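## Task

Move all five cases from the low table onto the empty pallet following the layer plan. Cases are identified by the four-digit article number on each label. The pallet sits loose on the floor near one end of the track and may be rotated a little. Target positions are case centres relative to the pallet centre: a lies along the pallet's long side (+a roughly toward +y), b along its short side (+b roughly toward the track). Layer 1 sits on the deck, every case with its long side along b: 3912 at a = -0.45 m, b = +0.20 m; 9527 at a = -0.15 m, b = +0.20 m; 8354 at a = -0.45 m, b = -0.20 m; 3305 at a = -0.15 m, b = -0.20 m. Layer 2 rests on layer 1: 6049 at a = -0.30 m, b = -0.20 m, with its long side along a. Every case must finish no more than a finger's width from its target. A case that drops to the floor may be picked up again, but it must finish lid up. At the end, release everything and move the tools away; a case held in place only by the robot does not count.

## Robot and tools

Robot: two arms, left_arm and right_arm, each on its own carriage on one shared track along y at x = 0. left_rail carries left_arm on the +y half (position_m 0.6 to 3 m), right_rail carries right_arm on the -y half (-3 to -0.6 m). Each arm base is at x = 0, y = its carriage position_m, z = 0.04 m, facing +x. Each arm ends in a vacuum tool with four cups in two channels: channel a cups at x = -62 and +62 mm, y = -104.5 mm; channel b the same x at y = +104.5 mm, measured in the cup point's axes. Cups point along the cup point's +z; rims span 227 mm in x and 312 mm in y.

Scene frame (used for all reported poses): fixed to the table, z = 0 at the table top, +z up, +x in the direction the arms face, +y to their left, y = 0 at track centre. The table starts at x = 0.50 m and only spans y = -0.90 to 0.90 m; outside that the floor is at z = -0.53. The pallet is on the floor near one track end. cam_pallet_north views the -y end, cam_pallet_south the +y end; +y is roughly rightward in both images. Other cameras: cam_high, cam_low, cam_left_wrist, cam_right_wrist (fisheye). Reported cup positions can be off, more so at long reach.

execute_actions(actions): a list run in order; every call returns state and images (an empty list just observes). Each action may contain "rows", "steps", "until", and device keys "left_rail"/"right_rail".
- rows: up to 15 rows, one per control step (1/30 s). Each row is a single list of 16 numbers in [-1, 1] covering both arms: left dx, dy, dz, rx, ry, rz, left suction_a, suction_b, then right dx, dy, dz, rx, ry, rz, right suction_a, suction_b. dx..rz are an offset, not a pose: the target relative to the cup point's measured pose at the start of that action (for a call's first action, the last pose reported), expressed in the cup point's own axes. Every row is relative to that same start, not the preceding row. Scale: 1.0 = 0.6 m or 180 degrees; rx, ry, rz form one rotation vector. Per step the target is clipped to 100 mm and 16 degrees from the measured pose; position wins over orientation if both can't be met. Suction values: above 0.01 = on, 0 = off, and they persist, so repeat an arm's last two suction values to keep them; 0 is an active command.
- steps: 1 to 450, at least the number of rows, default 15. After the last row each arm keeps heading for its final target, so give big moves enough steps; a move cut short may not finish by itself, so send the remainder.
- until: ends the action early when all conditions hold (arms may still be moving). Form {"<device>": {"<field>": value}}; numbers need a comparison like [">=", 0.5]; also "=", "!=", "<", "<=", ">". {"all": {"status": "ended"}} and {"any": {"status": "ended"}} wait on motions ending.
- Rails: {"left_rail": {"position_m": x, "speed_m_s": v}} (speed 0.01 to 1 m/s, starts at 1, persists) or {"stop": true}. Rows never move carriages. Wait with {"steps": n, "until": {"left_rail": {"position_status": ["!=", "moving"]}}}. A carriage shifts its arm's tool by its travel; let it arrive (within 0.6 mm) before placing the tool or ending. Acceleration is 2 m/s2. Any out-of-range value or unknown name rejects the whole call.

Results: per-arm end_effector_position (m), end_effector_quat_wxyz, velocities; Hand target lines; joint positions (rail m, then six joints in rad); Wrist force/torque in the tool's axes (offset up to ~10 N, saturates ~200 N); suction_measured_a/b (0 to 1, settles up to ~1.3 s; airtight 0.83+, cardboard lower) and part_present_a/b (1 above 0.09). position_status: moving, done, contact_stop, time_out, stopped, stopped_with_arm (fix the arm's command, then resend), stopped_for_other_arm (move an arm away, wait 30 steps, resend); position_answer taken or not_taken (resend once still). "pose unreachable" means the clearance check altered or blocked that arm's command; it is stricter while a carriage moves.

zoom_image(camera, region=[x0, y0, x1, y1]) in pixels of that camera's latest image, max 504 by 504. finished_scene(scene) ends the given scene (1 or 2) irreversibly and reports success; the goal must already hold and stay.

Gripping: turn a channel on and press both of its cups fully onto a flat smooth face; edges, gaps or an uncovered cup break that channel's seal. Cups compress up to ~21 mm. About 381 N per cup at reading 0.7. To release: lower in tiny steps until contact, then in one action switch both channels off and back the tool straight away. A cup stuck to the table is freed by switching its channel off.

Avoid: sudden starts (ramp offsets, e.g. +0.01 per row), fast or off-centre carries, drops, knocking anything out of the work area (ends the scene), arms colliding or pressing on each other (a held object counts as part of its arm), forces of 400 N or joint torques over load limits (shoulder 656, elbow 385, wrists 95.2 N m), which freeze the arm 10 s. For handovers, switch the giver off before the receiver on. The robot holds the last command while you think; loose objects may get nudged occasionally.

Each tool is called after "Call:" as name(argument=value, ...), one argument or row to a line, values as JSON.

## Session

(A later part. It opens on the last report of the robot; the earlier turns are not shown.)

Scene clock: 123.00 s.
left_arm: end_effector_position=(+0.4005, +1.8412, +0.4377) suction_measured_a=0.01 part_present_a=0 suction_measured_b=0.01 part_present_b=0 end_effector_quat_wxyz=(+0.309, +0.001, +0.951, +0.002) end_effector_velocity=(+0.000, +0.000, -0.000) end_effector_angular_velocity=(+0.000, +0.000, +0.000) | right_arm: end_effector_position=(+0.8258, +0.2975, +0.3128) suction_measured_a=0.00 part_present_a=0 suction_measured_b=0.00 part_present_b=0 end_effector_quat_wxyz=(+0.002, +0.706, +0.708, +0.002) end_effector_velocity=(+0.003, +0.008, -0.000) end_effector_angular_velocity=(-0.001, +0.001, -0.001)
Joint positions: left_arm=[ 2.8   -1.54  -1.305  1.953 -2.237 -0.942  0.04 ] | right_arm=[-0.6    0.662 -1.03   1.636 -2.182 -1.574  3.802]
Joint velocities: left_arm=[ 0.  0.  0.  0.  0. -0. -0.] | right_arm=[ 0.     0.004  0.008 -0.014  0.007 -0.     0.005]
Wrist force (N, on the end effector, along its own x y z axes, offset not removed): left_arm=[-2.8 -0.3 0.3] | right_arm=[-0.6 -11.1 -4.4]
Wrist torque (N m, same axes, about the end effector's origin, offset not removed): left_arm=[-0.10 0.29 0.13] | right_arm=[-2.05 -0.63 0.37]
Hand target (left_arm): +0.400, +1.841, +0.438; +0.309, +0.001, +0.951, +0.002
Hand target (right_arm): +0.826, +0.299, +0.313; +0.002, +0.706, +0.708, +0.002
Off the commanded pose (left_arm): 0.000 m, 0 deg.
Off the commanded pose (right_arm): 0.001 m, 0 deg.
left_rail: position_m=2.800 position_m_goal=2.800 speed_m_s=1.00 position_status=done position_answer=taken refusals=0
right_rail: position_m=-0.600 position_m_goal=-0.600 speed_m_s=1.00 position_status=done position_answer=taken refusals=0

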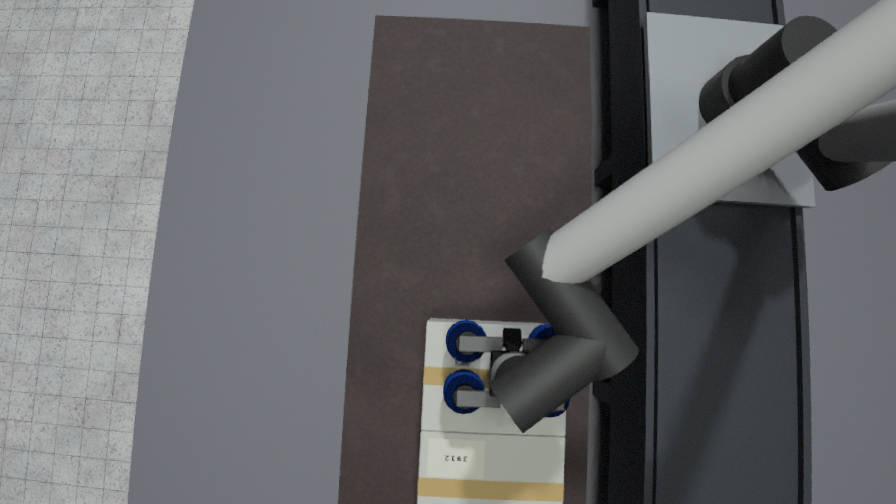

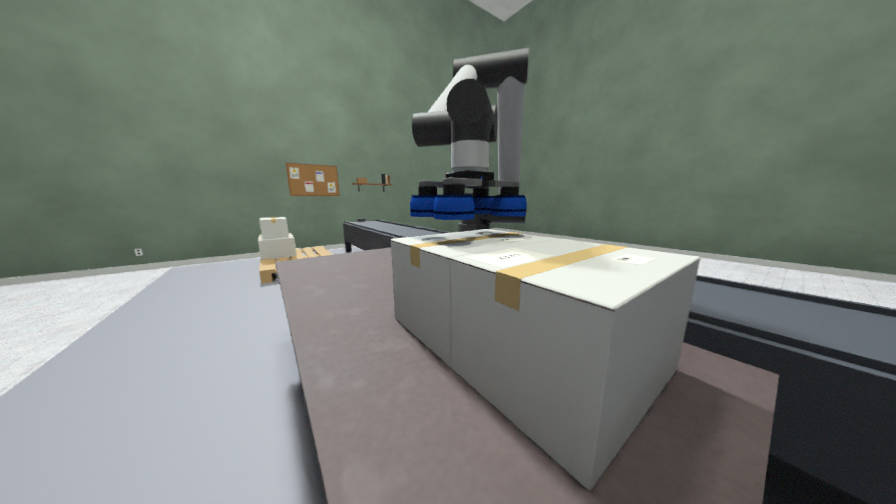

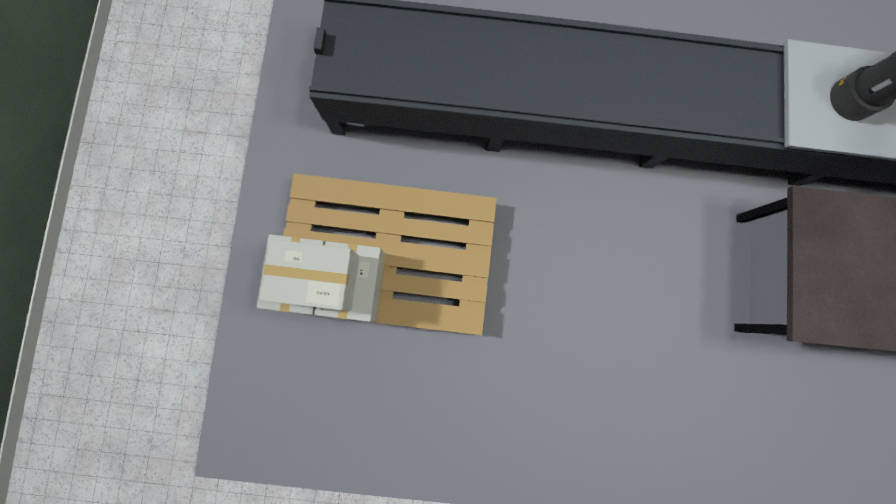

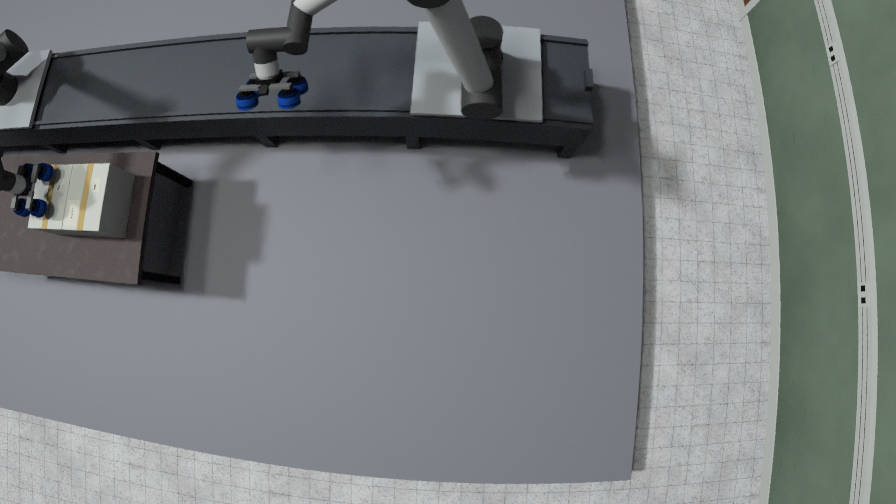

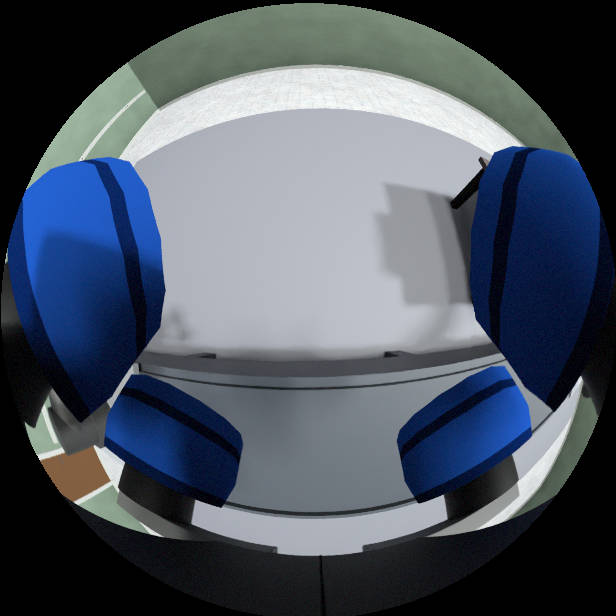

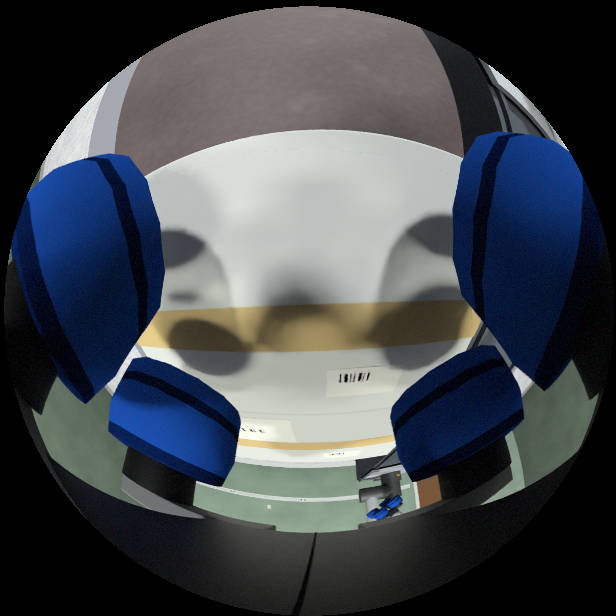

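Call:
execute_actions(
  actions=[
    {"rows":[[0,0,0,0,0,0,0,0,0.0725,0.0027,0.08,0.0015,0,0.0004,0,0]],"steps":16},
    {"rows":[[0,0,0,0,0,0,0,0,0,0,0.047,0,0,0,1,1]],"steps":34},
    {"rows":[[0,0,0,0,0,0,0,0,-0.01,0,-0.07,0,0,0,1,1]],"steps":15},
    {"rows":[[0,0,0,0,0,0,0,0,-0.9,-0.032,0,0,0,0,1,1]],"steps":50,"right_rail":{"position_m":-3}},
    {"rows":[[0,0,0,0,0,0,0,0,-0.89,0,0.27,0,0,0.005,1,1]],"steps":56},
  ],
)

Scene clock: 134.60 s.
left_arm: end_effector_position=(+0.4005, +1.8412, +0.4377) suction_measured_a=0.01 part_present_a=0 suction_measured_b=0.01 part_present_b=0 end_effector_quat_wxyz=(+0.309, +0.001, +0.951, +0.002) end_effector_velocity=(+0.000, +0.000, -0.000) end_effector_angular_velocity=(+0.000, +0.000, -0.000) | right_arm: end_effector_position=(+0.8086, -3.1399, +0.1175) suction_measured_a=0.89 part_present_a=1 suction_measured_b=0.89 part_present_b=1 end_effector_quat_wxyz=(+0.001, +0.712, +0.702, +0.001) end_effector_velocity=(+0.000, -0.002, -0.000) end_effector_angular_velocity=(+0.000, -0.000, -0.000)
Joint positions: left_arm=[ 2.8   -1.54  -1.305  1.953 -2.237 -0.942  0.04 ] | right_arm=[-3.    -0.419 -1.17   2.318 -2.721 -1.57   2.737]
Joint velocities: left_arm=[ 0.  0.  0. -0.  0. -0.  0.] | right_arm=[ 0.    -0.002  0.001 -0.001 -0.001  0.    -0.002]
Wrist force (N, on the end effector, along its own x y z axes, offset not removed): left_arm=[-1.7 -0.1 2.0] | right_arm=[1.9 -11.1 -19.5]
Wrist torque (N m, same axes, about the end effector's origin, offset not removed): left_arm=[-0.14 0.08 0.05] | right_arm=[-4.55 -1.13 0.54]
Hand target (left_arm): +0.400, +1.841, +0.438; +0.309, +0.001, +0.951, +0.002
Hand target (right_arm): +0.809, -3.140, +0.117; +0.001, +0.712, +0.702, +0.001
Off the commanded pose (left_arm): 0.000 m, 0 deg.
Off the commanded pose (right_arm): 0.001 m, 0 deg.
left_rail: position_m=2.800 position_m_goal=2.800 speed_m_s=1.00 position_status=done position_answer=taken refusals=0
right_rail: position_m=-3.000 position_m_goal=-3.000 speed_m_s=1.00 position_status=done position_answer=taken refusals=0

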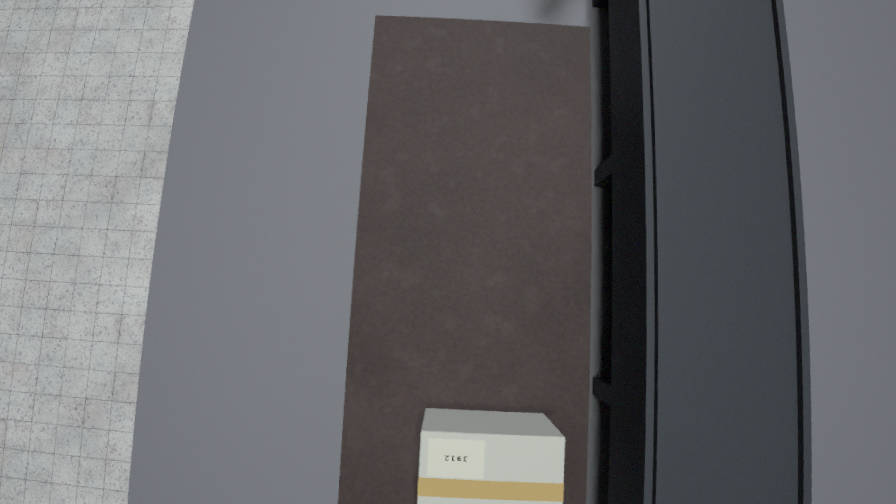

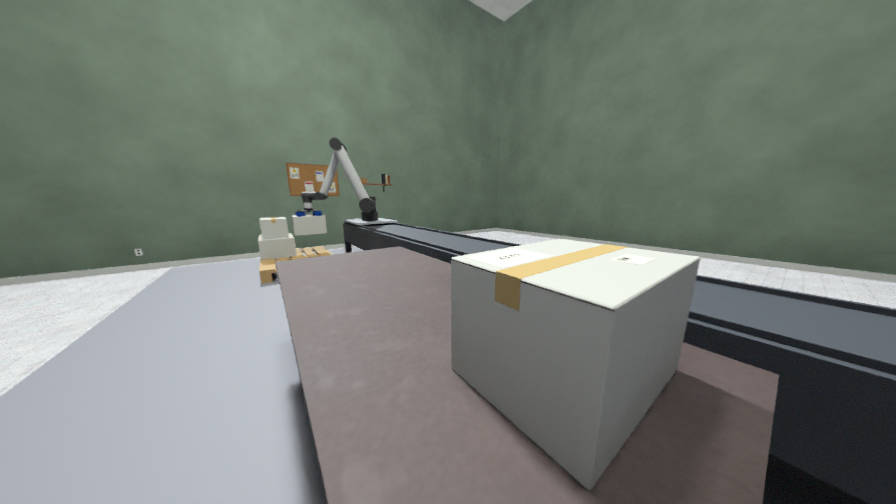

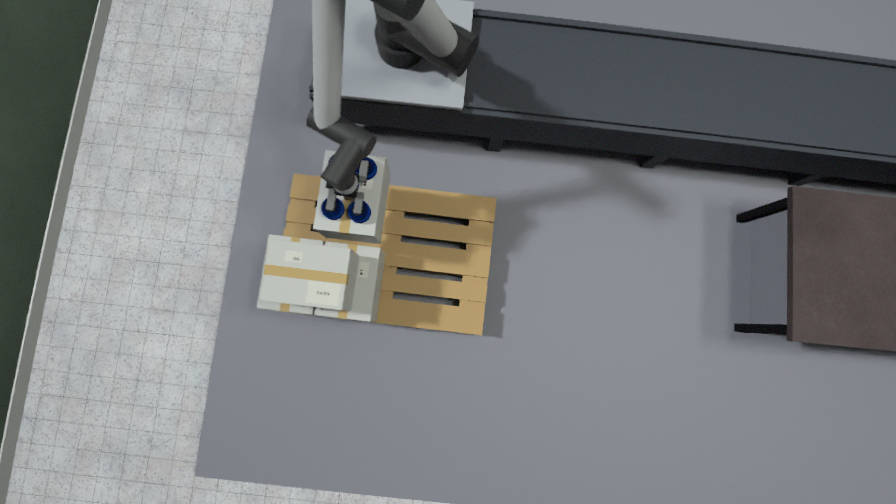

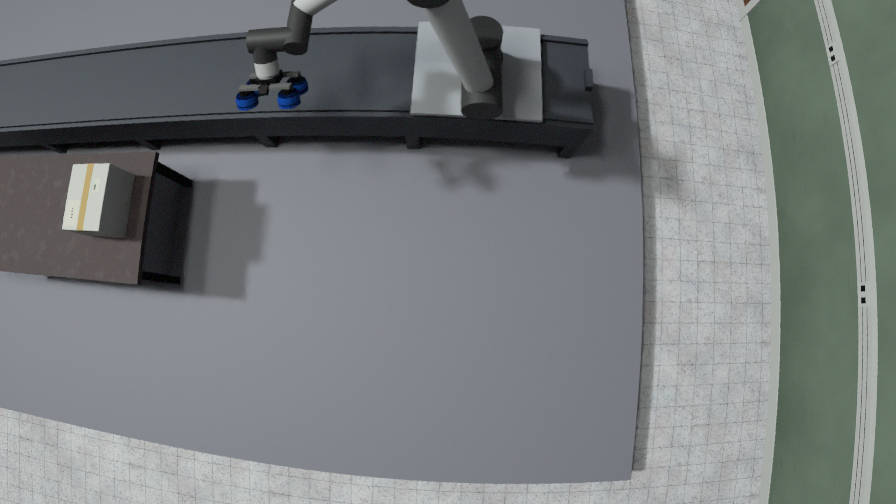

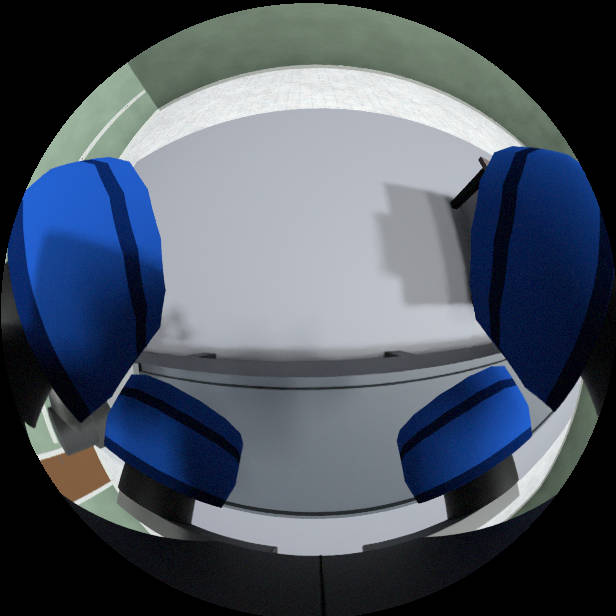

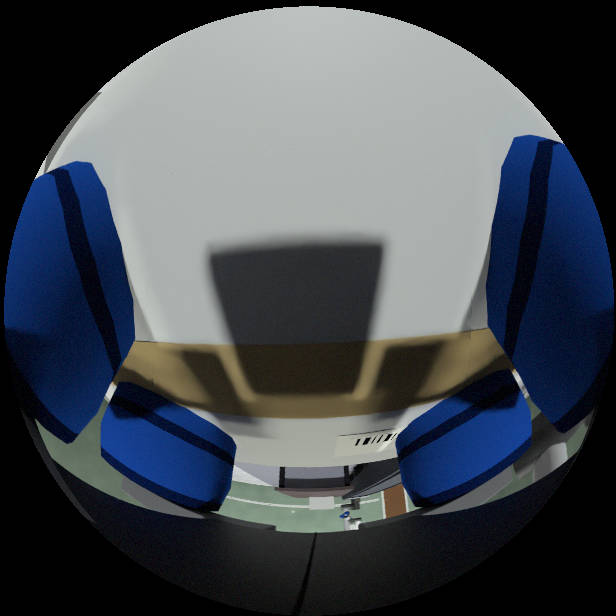

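Call:
execute_actions(
  actions=[
    {"rows":[[0,0,0,0,0,0,0,0,-0.005,-0.001,0.456,0,0,0,1,1]],"steps":42},
    {"rows":[[0,0,0,0,0,0,0,0,0,0,-0.006,0,0,0,0,0]],"steps":12},
    {"rows":[[0,0,0,0,0,0,0,0,0,0,-0.12,0,0,-0.005,0,0]],"steps":18},
    {"rows":[[0,0,0,0,0,0,0,0,0.5,0.032,-0.66,0,0,0,0,0]],"steps":42,"right_rail":{"position_m":-0.6}},
    {"rows":[[0,0,0,0,0,0,0,0,0.9,0,0,0,0,0,0,0]],"steps":44},
    {"rows":[[0,0,0,0,0,0,0,0,0.9,0,0,0,0,0,0,0]],"steps":55},
  ],
)

Scene clock: 147.63 s.
left_arm: end_effector_position=(+0.4005, +1.8412, +0.4377) suction_measured_a=0.01 part_present_a=0 suction_measured_b=0.01 part_present_b=0 end_effector_quat_wxyz=(+0.309, +0.001, +0.951, +0.002) end_effector_velocity=(+0.000, +0.000, +0.000) end_effector_angular_velocity=(-0.000, +0.000, +0.000) | right_arm: end_effector_position=(+0.8249, +0.6334, +0.3107) suction_measured_a=0.00 part_present_a=0 suction_measured_b=0.00 part_present_b=0 end_effector_quat_wxyz=(+0.001, +0.707, +0.708, +0.001) end_effector_velocity=(+0.001, +0.002, -0.000) end_effector_angular_velocity=(-0.001, +0.000, -0.000)
Joint positions: left_arm=[ 2.8   -1.54  -1.305  1.953 -2.237 -0.942  0.04 ] | right_arm=[-0.6    0.846 -0.749  1.12  -1.945 -1.572  3.986]
Joint velocities: left_arm=[ 0.  0. -0. -0.  0. -0.  0.] | right_arm=[ 0.     0.001  0.002 -0.005  0.003 -0.     0.001]
Wrist force (N, on the end effector, along its own x y z axes, offset not removed): left_arm=[-0.5 -1.0 6.6] | right_arm=[-3.2 -12.2 2.7]
Wrist torque (N m, same axes, about the end effector's origin, offset not removed): left_arm=[-0.22 -0.16 -0.14] | right_arm=[-2.35 -0.28 0.35]
Hand target (left_arm): +0.400, +1.841, +0.438; +0.309, +0.001, +0.951, +0.002
Hand target (right_arm): +0.825, +0.634, +0.311; +0.001, +0.707, +0.708, +0.001
Off the commanded pose (left_arm): 0.000 m, 0 deg.
Off the commanded pose (right_arm): 0.001 m, 0 deg.
left_rail: position_m=2.800 position_m_goal=2.800 speed_m_s=1.00 position_status=done position_answer=taken refusals=0
right_rail: position_m=-0.600 position_m_goal=-0.600 speed_m_s=1.00 position_status=done position_answer=taken refusals=0

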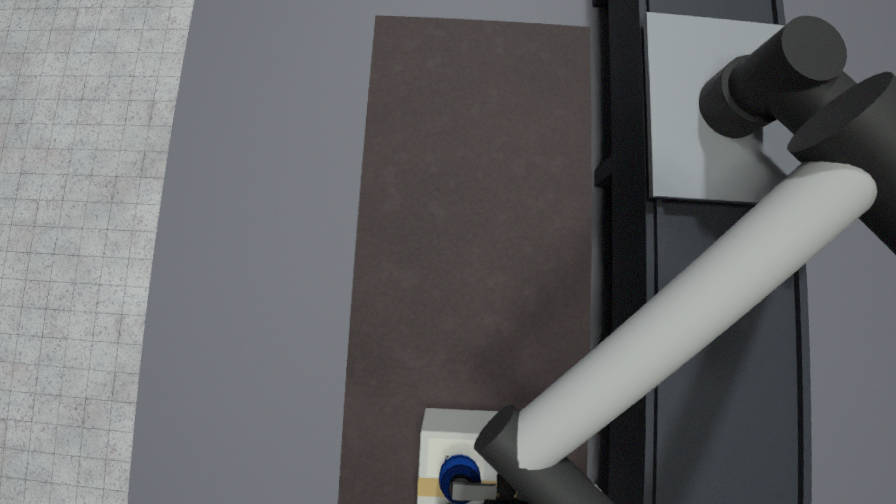

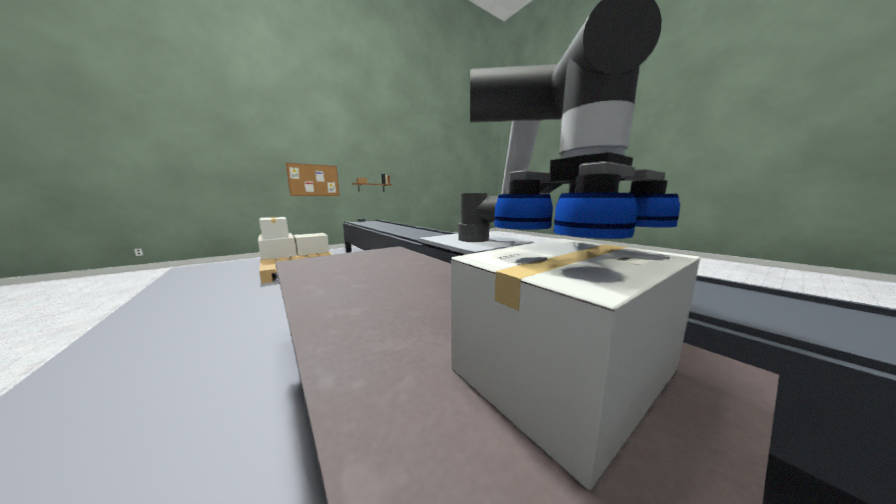

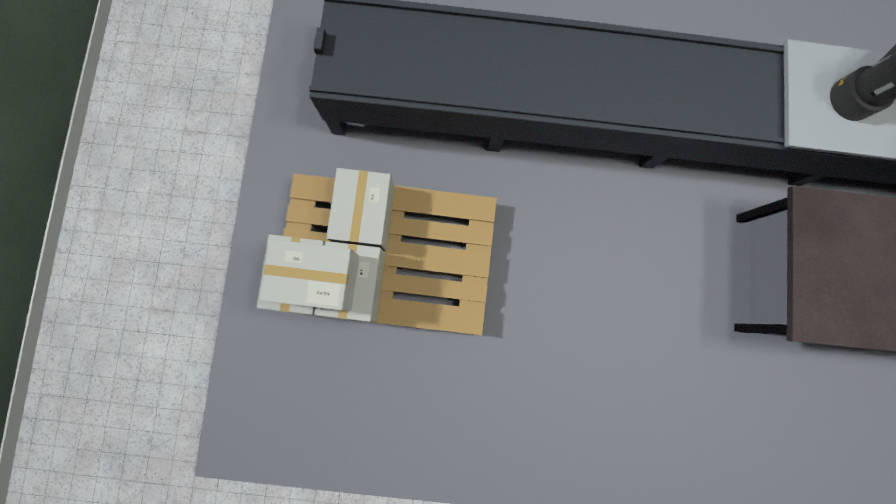

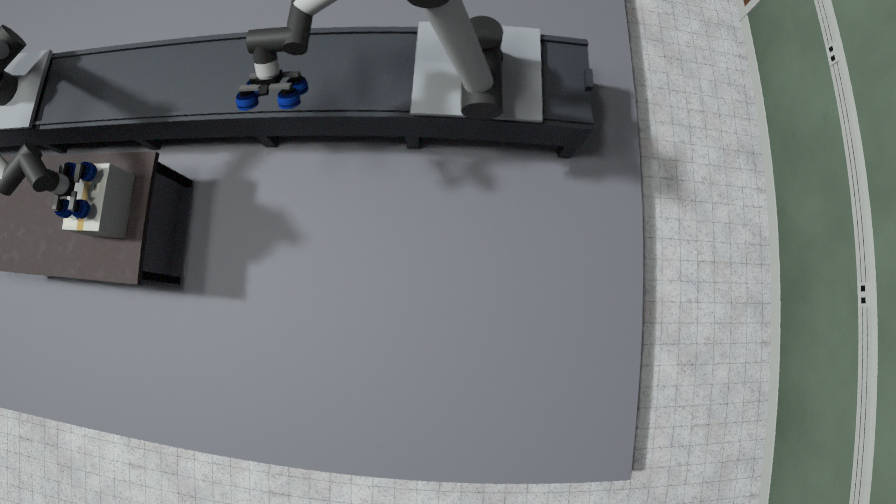

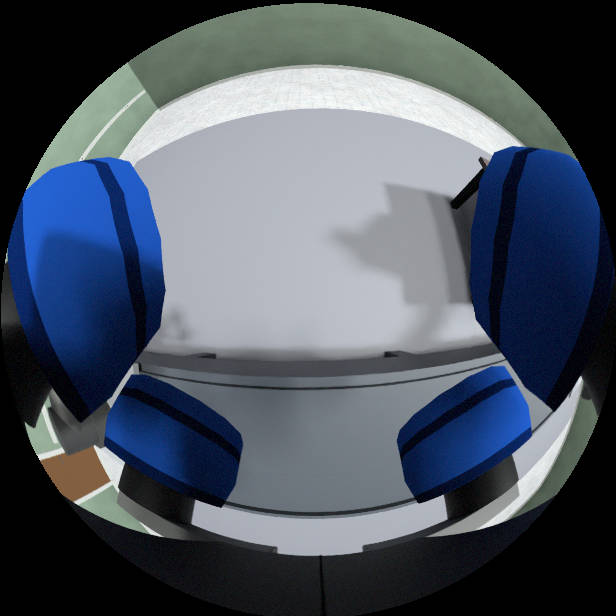

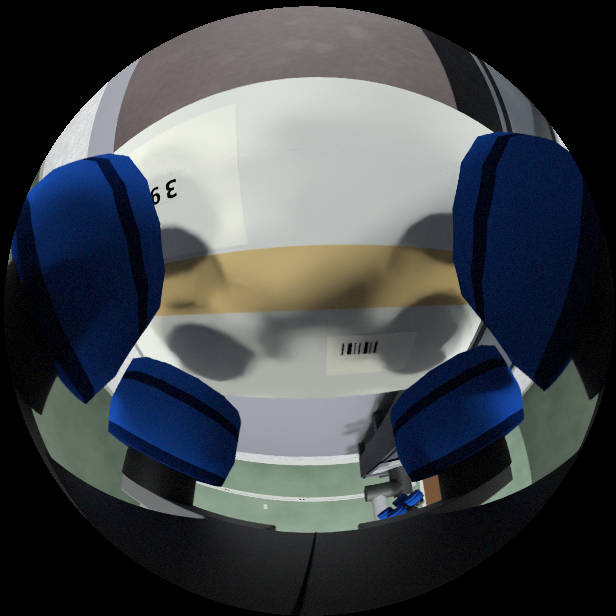

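Call:
execute_actions(
  actions=[
    {"rows":[[0,0,0,0,0,0,0,0,0.002,0.004,0.123,0,0,0,1,1]],"steps":42},
    {"rows":[[0,0,0,0,0,0,0,0,0,0,-0.07,0,0,0,1,1]],"steps":15},
    {"rows":[[0,0,0,0,0,0,0,0,-0.93,-0.04,0,0,0,0,1,1]],"steps":48,"right_rail":{"position_m":-3}},
    {"rows":[[0,0,0,0,0,0,0,0,-0.93,0,0,0,0,0,1,1]],"steps":46},
    {"rows":[[0,0,0,0,0,0,0,0,-0.94,0,0.26,0,0,0.005,1,1]],"steps":58},
  ],
)

Scene clock: 159.07 s.
left_arm: end_effector_position=(+0.4005, +1.8412, +0.4377) suction_measured_a=0.01 part_present_a=0 suction_measured_b=0.01 part_present_b=0 end_effector_quat_wxyz=(+0.309, +0.001, +0.951, +0.002) end_effector_velocity=(-0.000, -0.000, -0.000) end_effector_angular_velocity=(+0.000, -0.000, -0.000) | right_arm: end_effector_position=(+0.8047, -3.4412, +0.1230) suction_measured_a=0.89 part_present_a=1 suction_measured_b=0.89 part_present_b=1 end_effector_quat_wxyz=(+0.002, +0.712, +0.702, +0.001) end_effector_velocity=(+0.000, -0.001, -0.000) end_effector_angular_velocity=(+0.000, -0.000, +0.000)
Joint positions: left_arm=[ 2.8   -1.54  -1.305  1.953 -2.237 -0.942  0.04 ] | right_arm=[-3.    -0.723 -1.111  2.177 -2.641 -1.569  2.433]
Joint velocities: left_arm=[ 0. -0.  0.  0. -0.  0.  0.] | right_arm=[ 0.    -0.001  0.001 -0.001 -0.     0.    -0.001]
Wrist force (N, on the end effector, along its own x y z axes, offset not removed): left_arm=[-1.1 -1.5 -0.2] | right_arm=[-0.4 -6.3 -15.8]
Wrist torque (N m, same axes, about the end effector's origin, offset not removed): left_arm=[-0.30 -0.07 0.08] | right_arm=[-2.33 -0.25 0.43]
Hand target (left_arm): +0.400, +1.841, +0.438; +0.309, +0.001, +0.951, +0.002
Hand target (right_arm): +0.805, -3.442, +0.123; +0.002, +0.712, +0.702, +0.001
Off the commanded pose (left_arm): 0.000 m, 0 deg.
Off the commanded pose (right_arm): 0.001 m, 0 deg.
left_rail: position_m=2.800 position_m_goal=2.800 speed_m_s=1.00 position_status=done position_answer=taken refusals=0
right_rail: position_m=-3.000 position_m_goal=-3.000 speed_m_s=1.00 position_status=done position_answer=taken refusals=0

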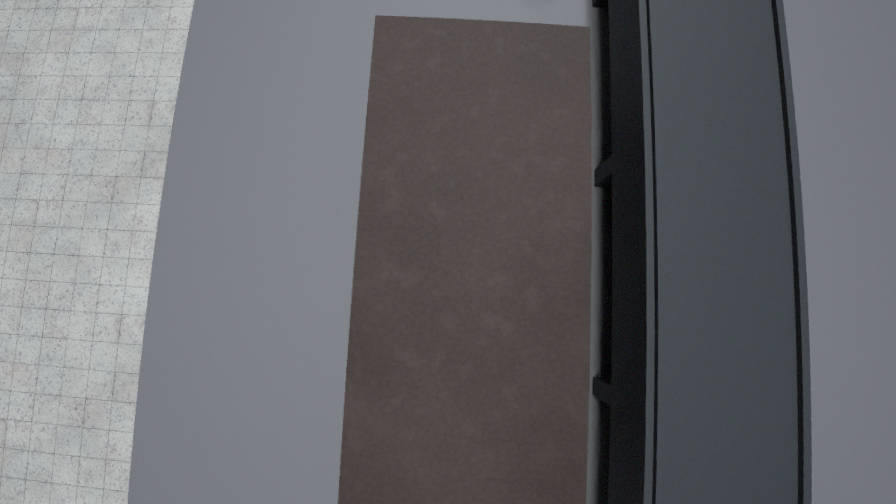

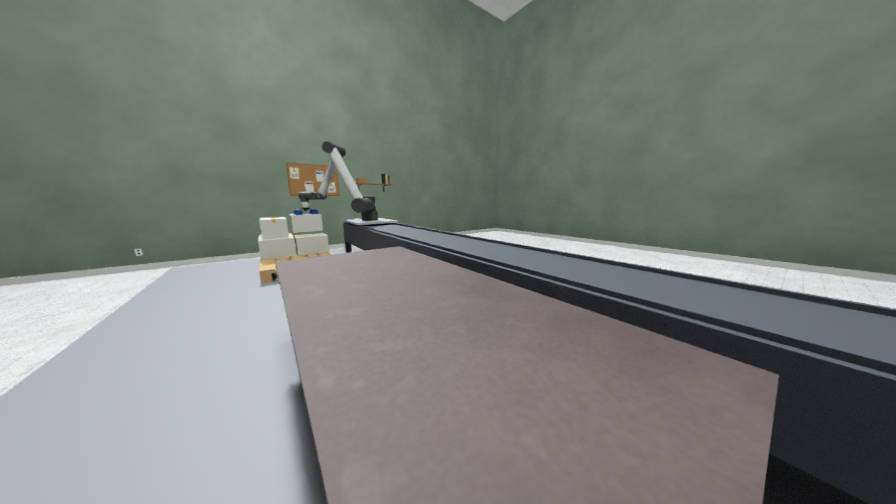

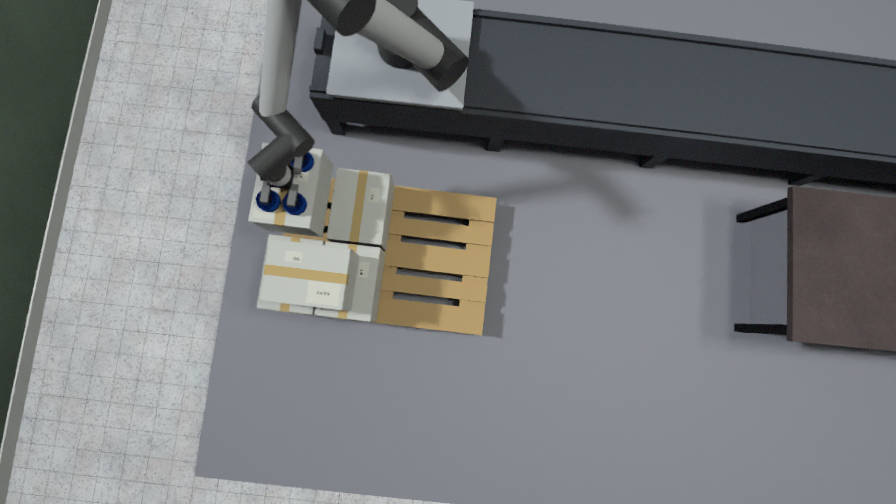

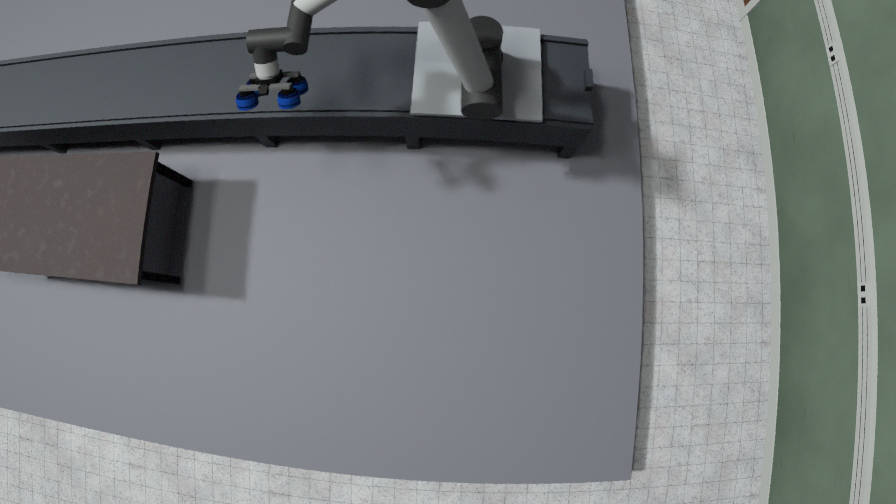

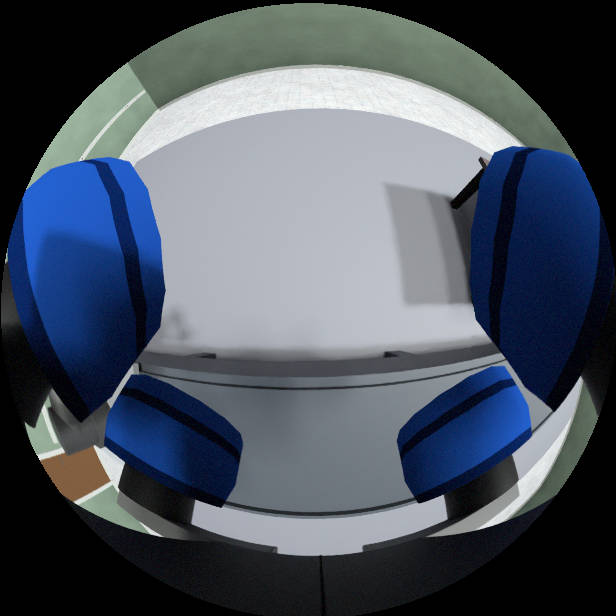

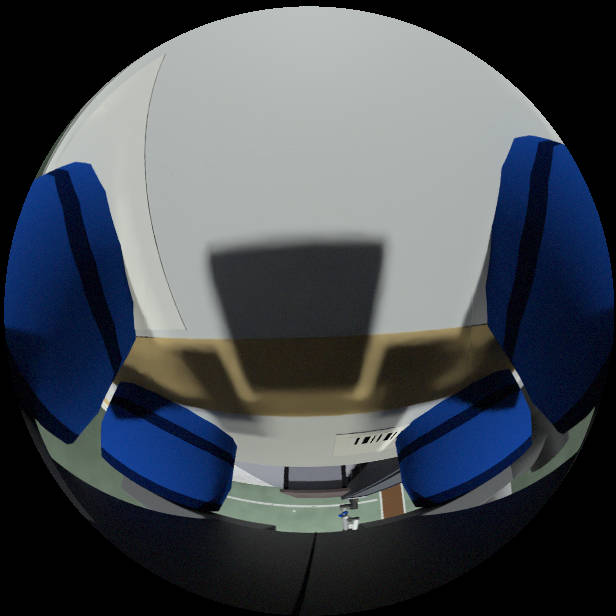

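Call:
execute_actions(
  actions=[
    {"rows":[[0,0,0,0,0,0,0,0,0,-0.004,0.465,0.0007,0,0,1,1]],"steps":42},
    {"rows":[[0,0,0,0,0,0,0,0,0,0,-0.006,0,0,0,0,0]],"steps":12},
    {"rows":[[0,0,0,0,0,0,0,0,0,0,-0.12,0,0,0,0,0]],"steps":16},
    {"rows":[[0,0,0,0,0,0,0,0,0,0,-0.6,0,0,0,0,0]],"steps":52,"right_rail":{"position_m":-1.9}},
  ],
)

Call:
zoom_image(
  camera="cam_pallet_north",
  region=[230,140,510,350],
)

Scene clock: 167.50 s.
left_arm: end_effector_position=(+0.4005, +1.8412, +0.4377) suction_measured_a=0.01 part_present_a=0 suction_measured_b=0.01 part_present_b=0 end_effector_quat_wxyz=(+0.309, +0.001, +0.951, +0.002) end_effector_velocity=(+0.000, +0.000, -0.000) end_effector_angular_velocity=(+0.000, +0.000, +0.000) | right_arm: end_effector_position=(+0.8029, -2.3410, +0.2776) suction_measured_a=0.00 part_present_a=0 suction_measured_b=0.00 part_present_b=0 end_effector_quat_wxyz=(+0.001, +0.712, +0.702, +0.000) end_effector_velocity=(-0.000, -0.001, +0.000) end_effector_angular_velocity=(+0.000, +0.000, -0.001)
Joint positions: left_arm=[ 2.8   -1.54  -1.305  1.953 -2.237 -0.942  0.04 ] | right_arm=[-1.9   -0.724 -1.286  2.117 -2.404 -1.57   2.433]
Joint velocities: left_arm=[ 0.  0.  0. -0.  0. -0.  0.] | right_arm=[ 0.    -0.001 -0.    -0.     0.     0.    -0.   ]
Wrist force (N, on the end effector, along its own x y z axes, offset not removed): left_arm=[-0.2 -1.2 -0.2] | right_arm=[5.0 -6.9 2.9]
Wrist torque (N m, same axes, about the end effector's origin, offset not removed): left_arm=[-0.21 -0.06 0.00] | right_arm=[-1.75 -1.09 0.22]
Hand target (left_arm): +0.400, +1.841, +0.438; +0.309, +0.001, +0.951, +0.002
Hand target (right_arm): +0.803, -2.341, +0.278; +0.001, +0.712, +0.702, +0.000
Off the commanded pose (left_arm): 0.000 m, 0 deg.
Off the commanded pose (right_arm): 0.001 m, 0 deg.
left_rail: position_m=2.800 position_m_goal=2.800 speed_m_s=1.00 position_status=done position_answer=taken refusals=0
right_rail: position_m=-1.900 position_m_goal=-1.900 speed_m_s=1.00 position_status=done position_answer=taken refusals=0

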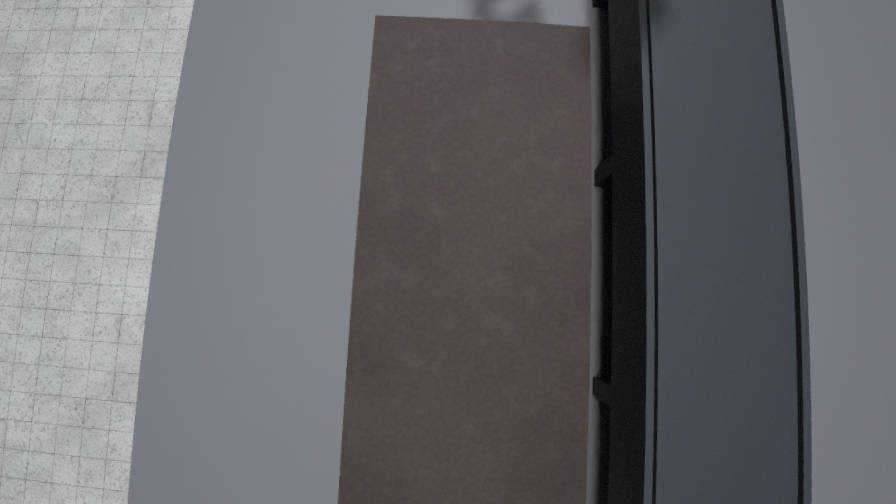

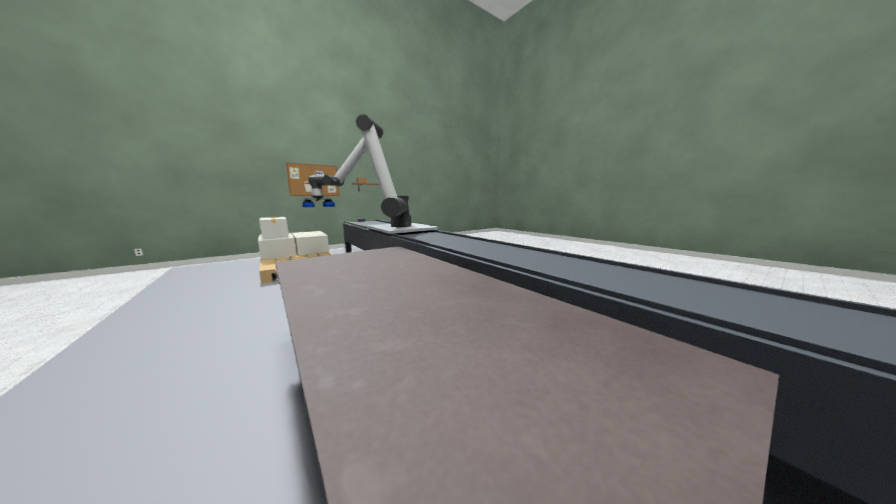

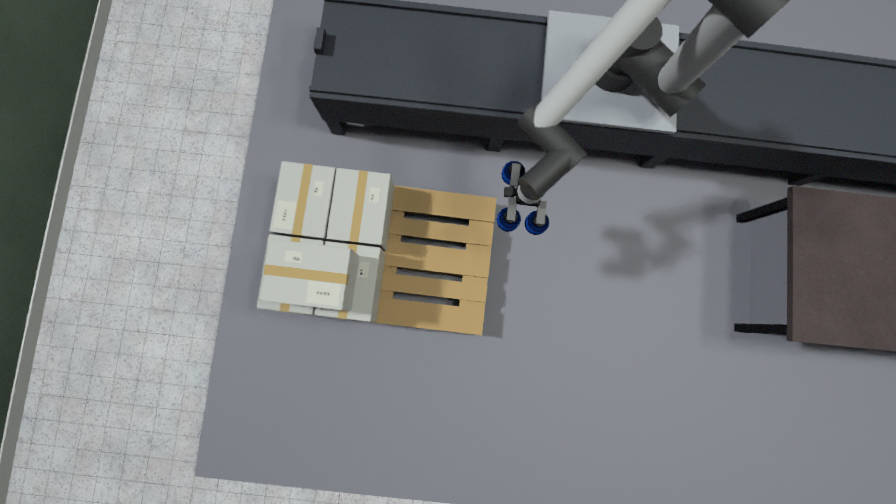

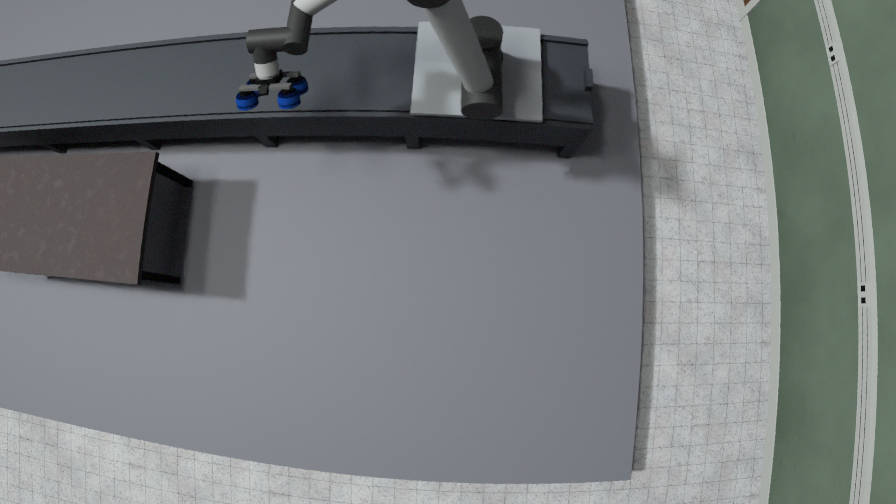

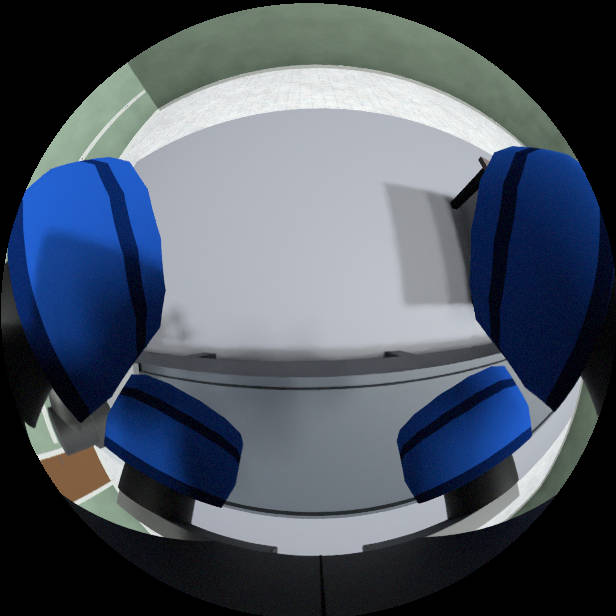

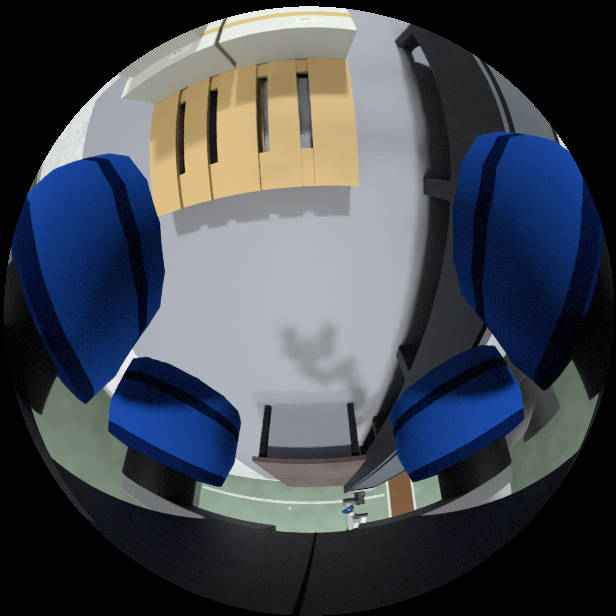

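Region (230, 140, 510, 350) of cam_pallet_north's 896x504 image, scaled by 1.800, with more detail than that image has; it fills the top 378 rows of this view, and the rest is white.

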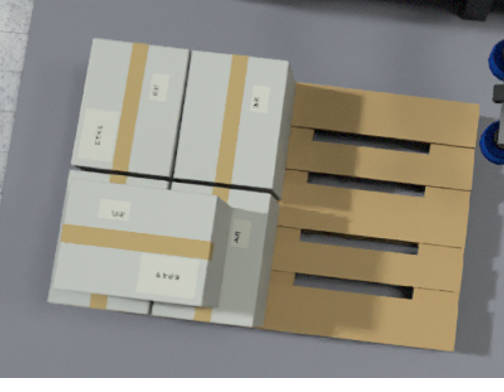

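Call:
finished_scene(
  scene=2,
)

The scene is finished: the task was done.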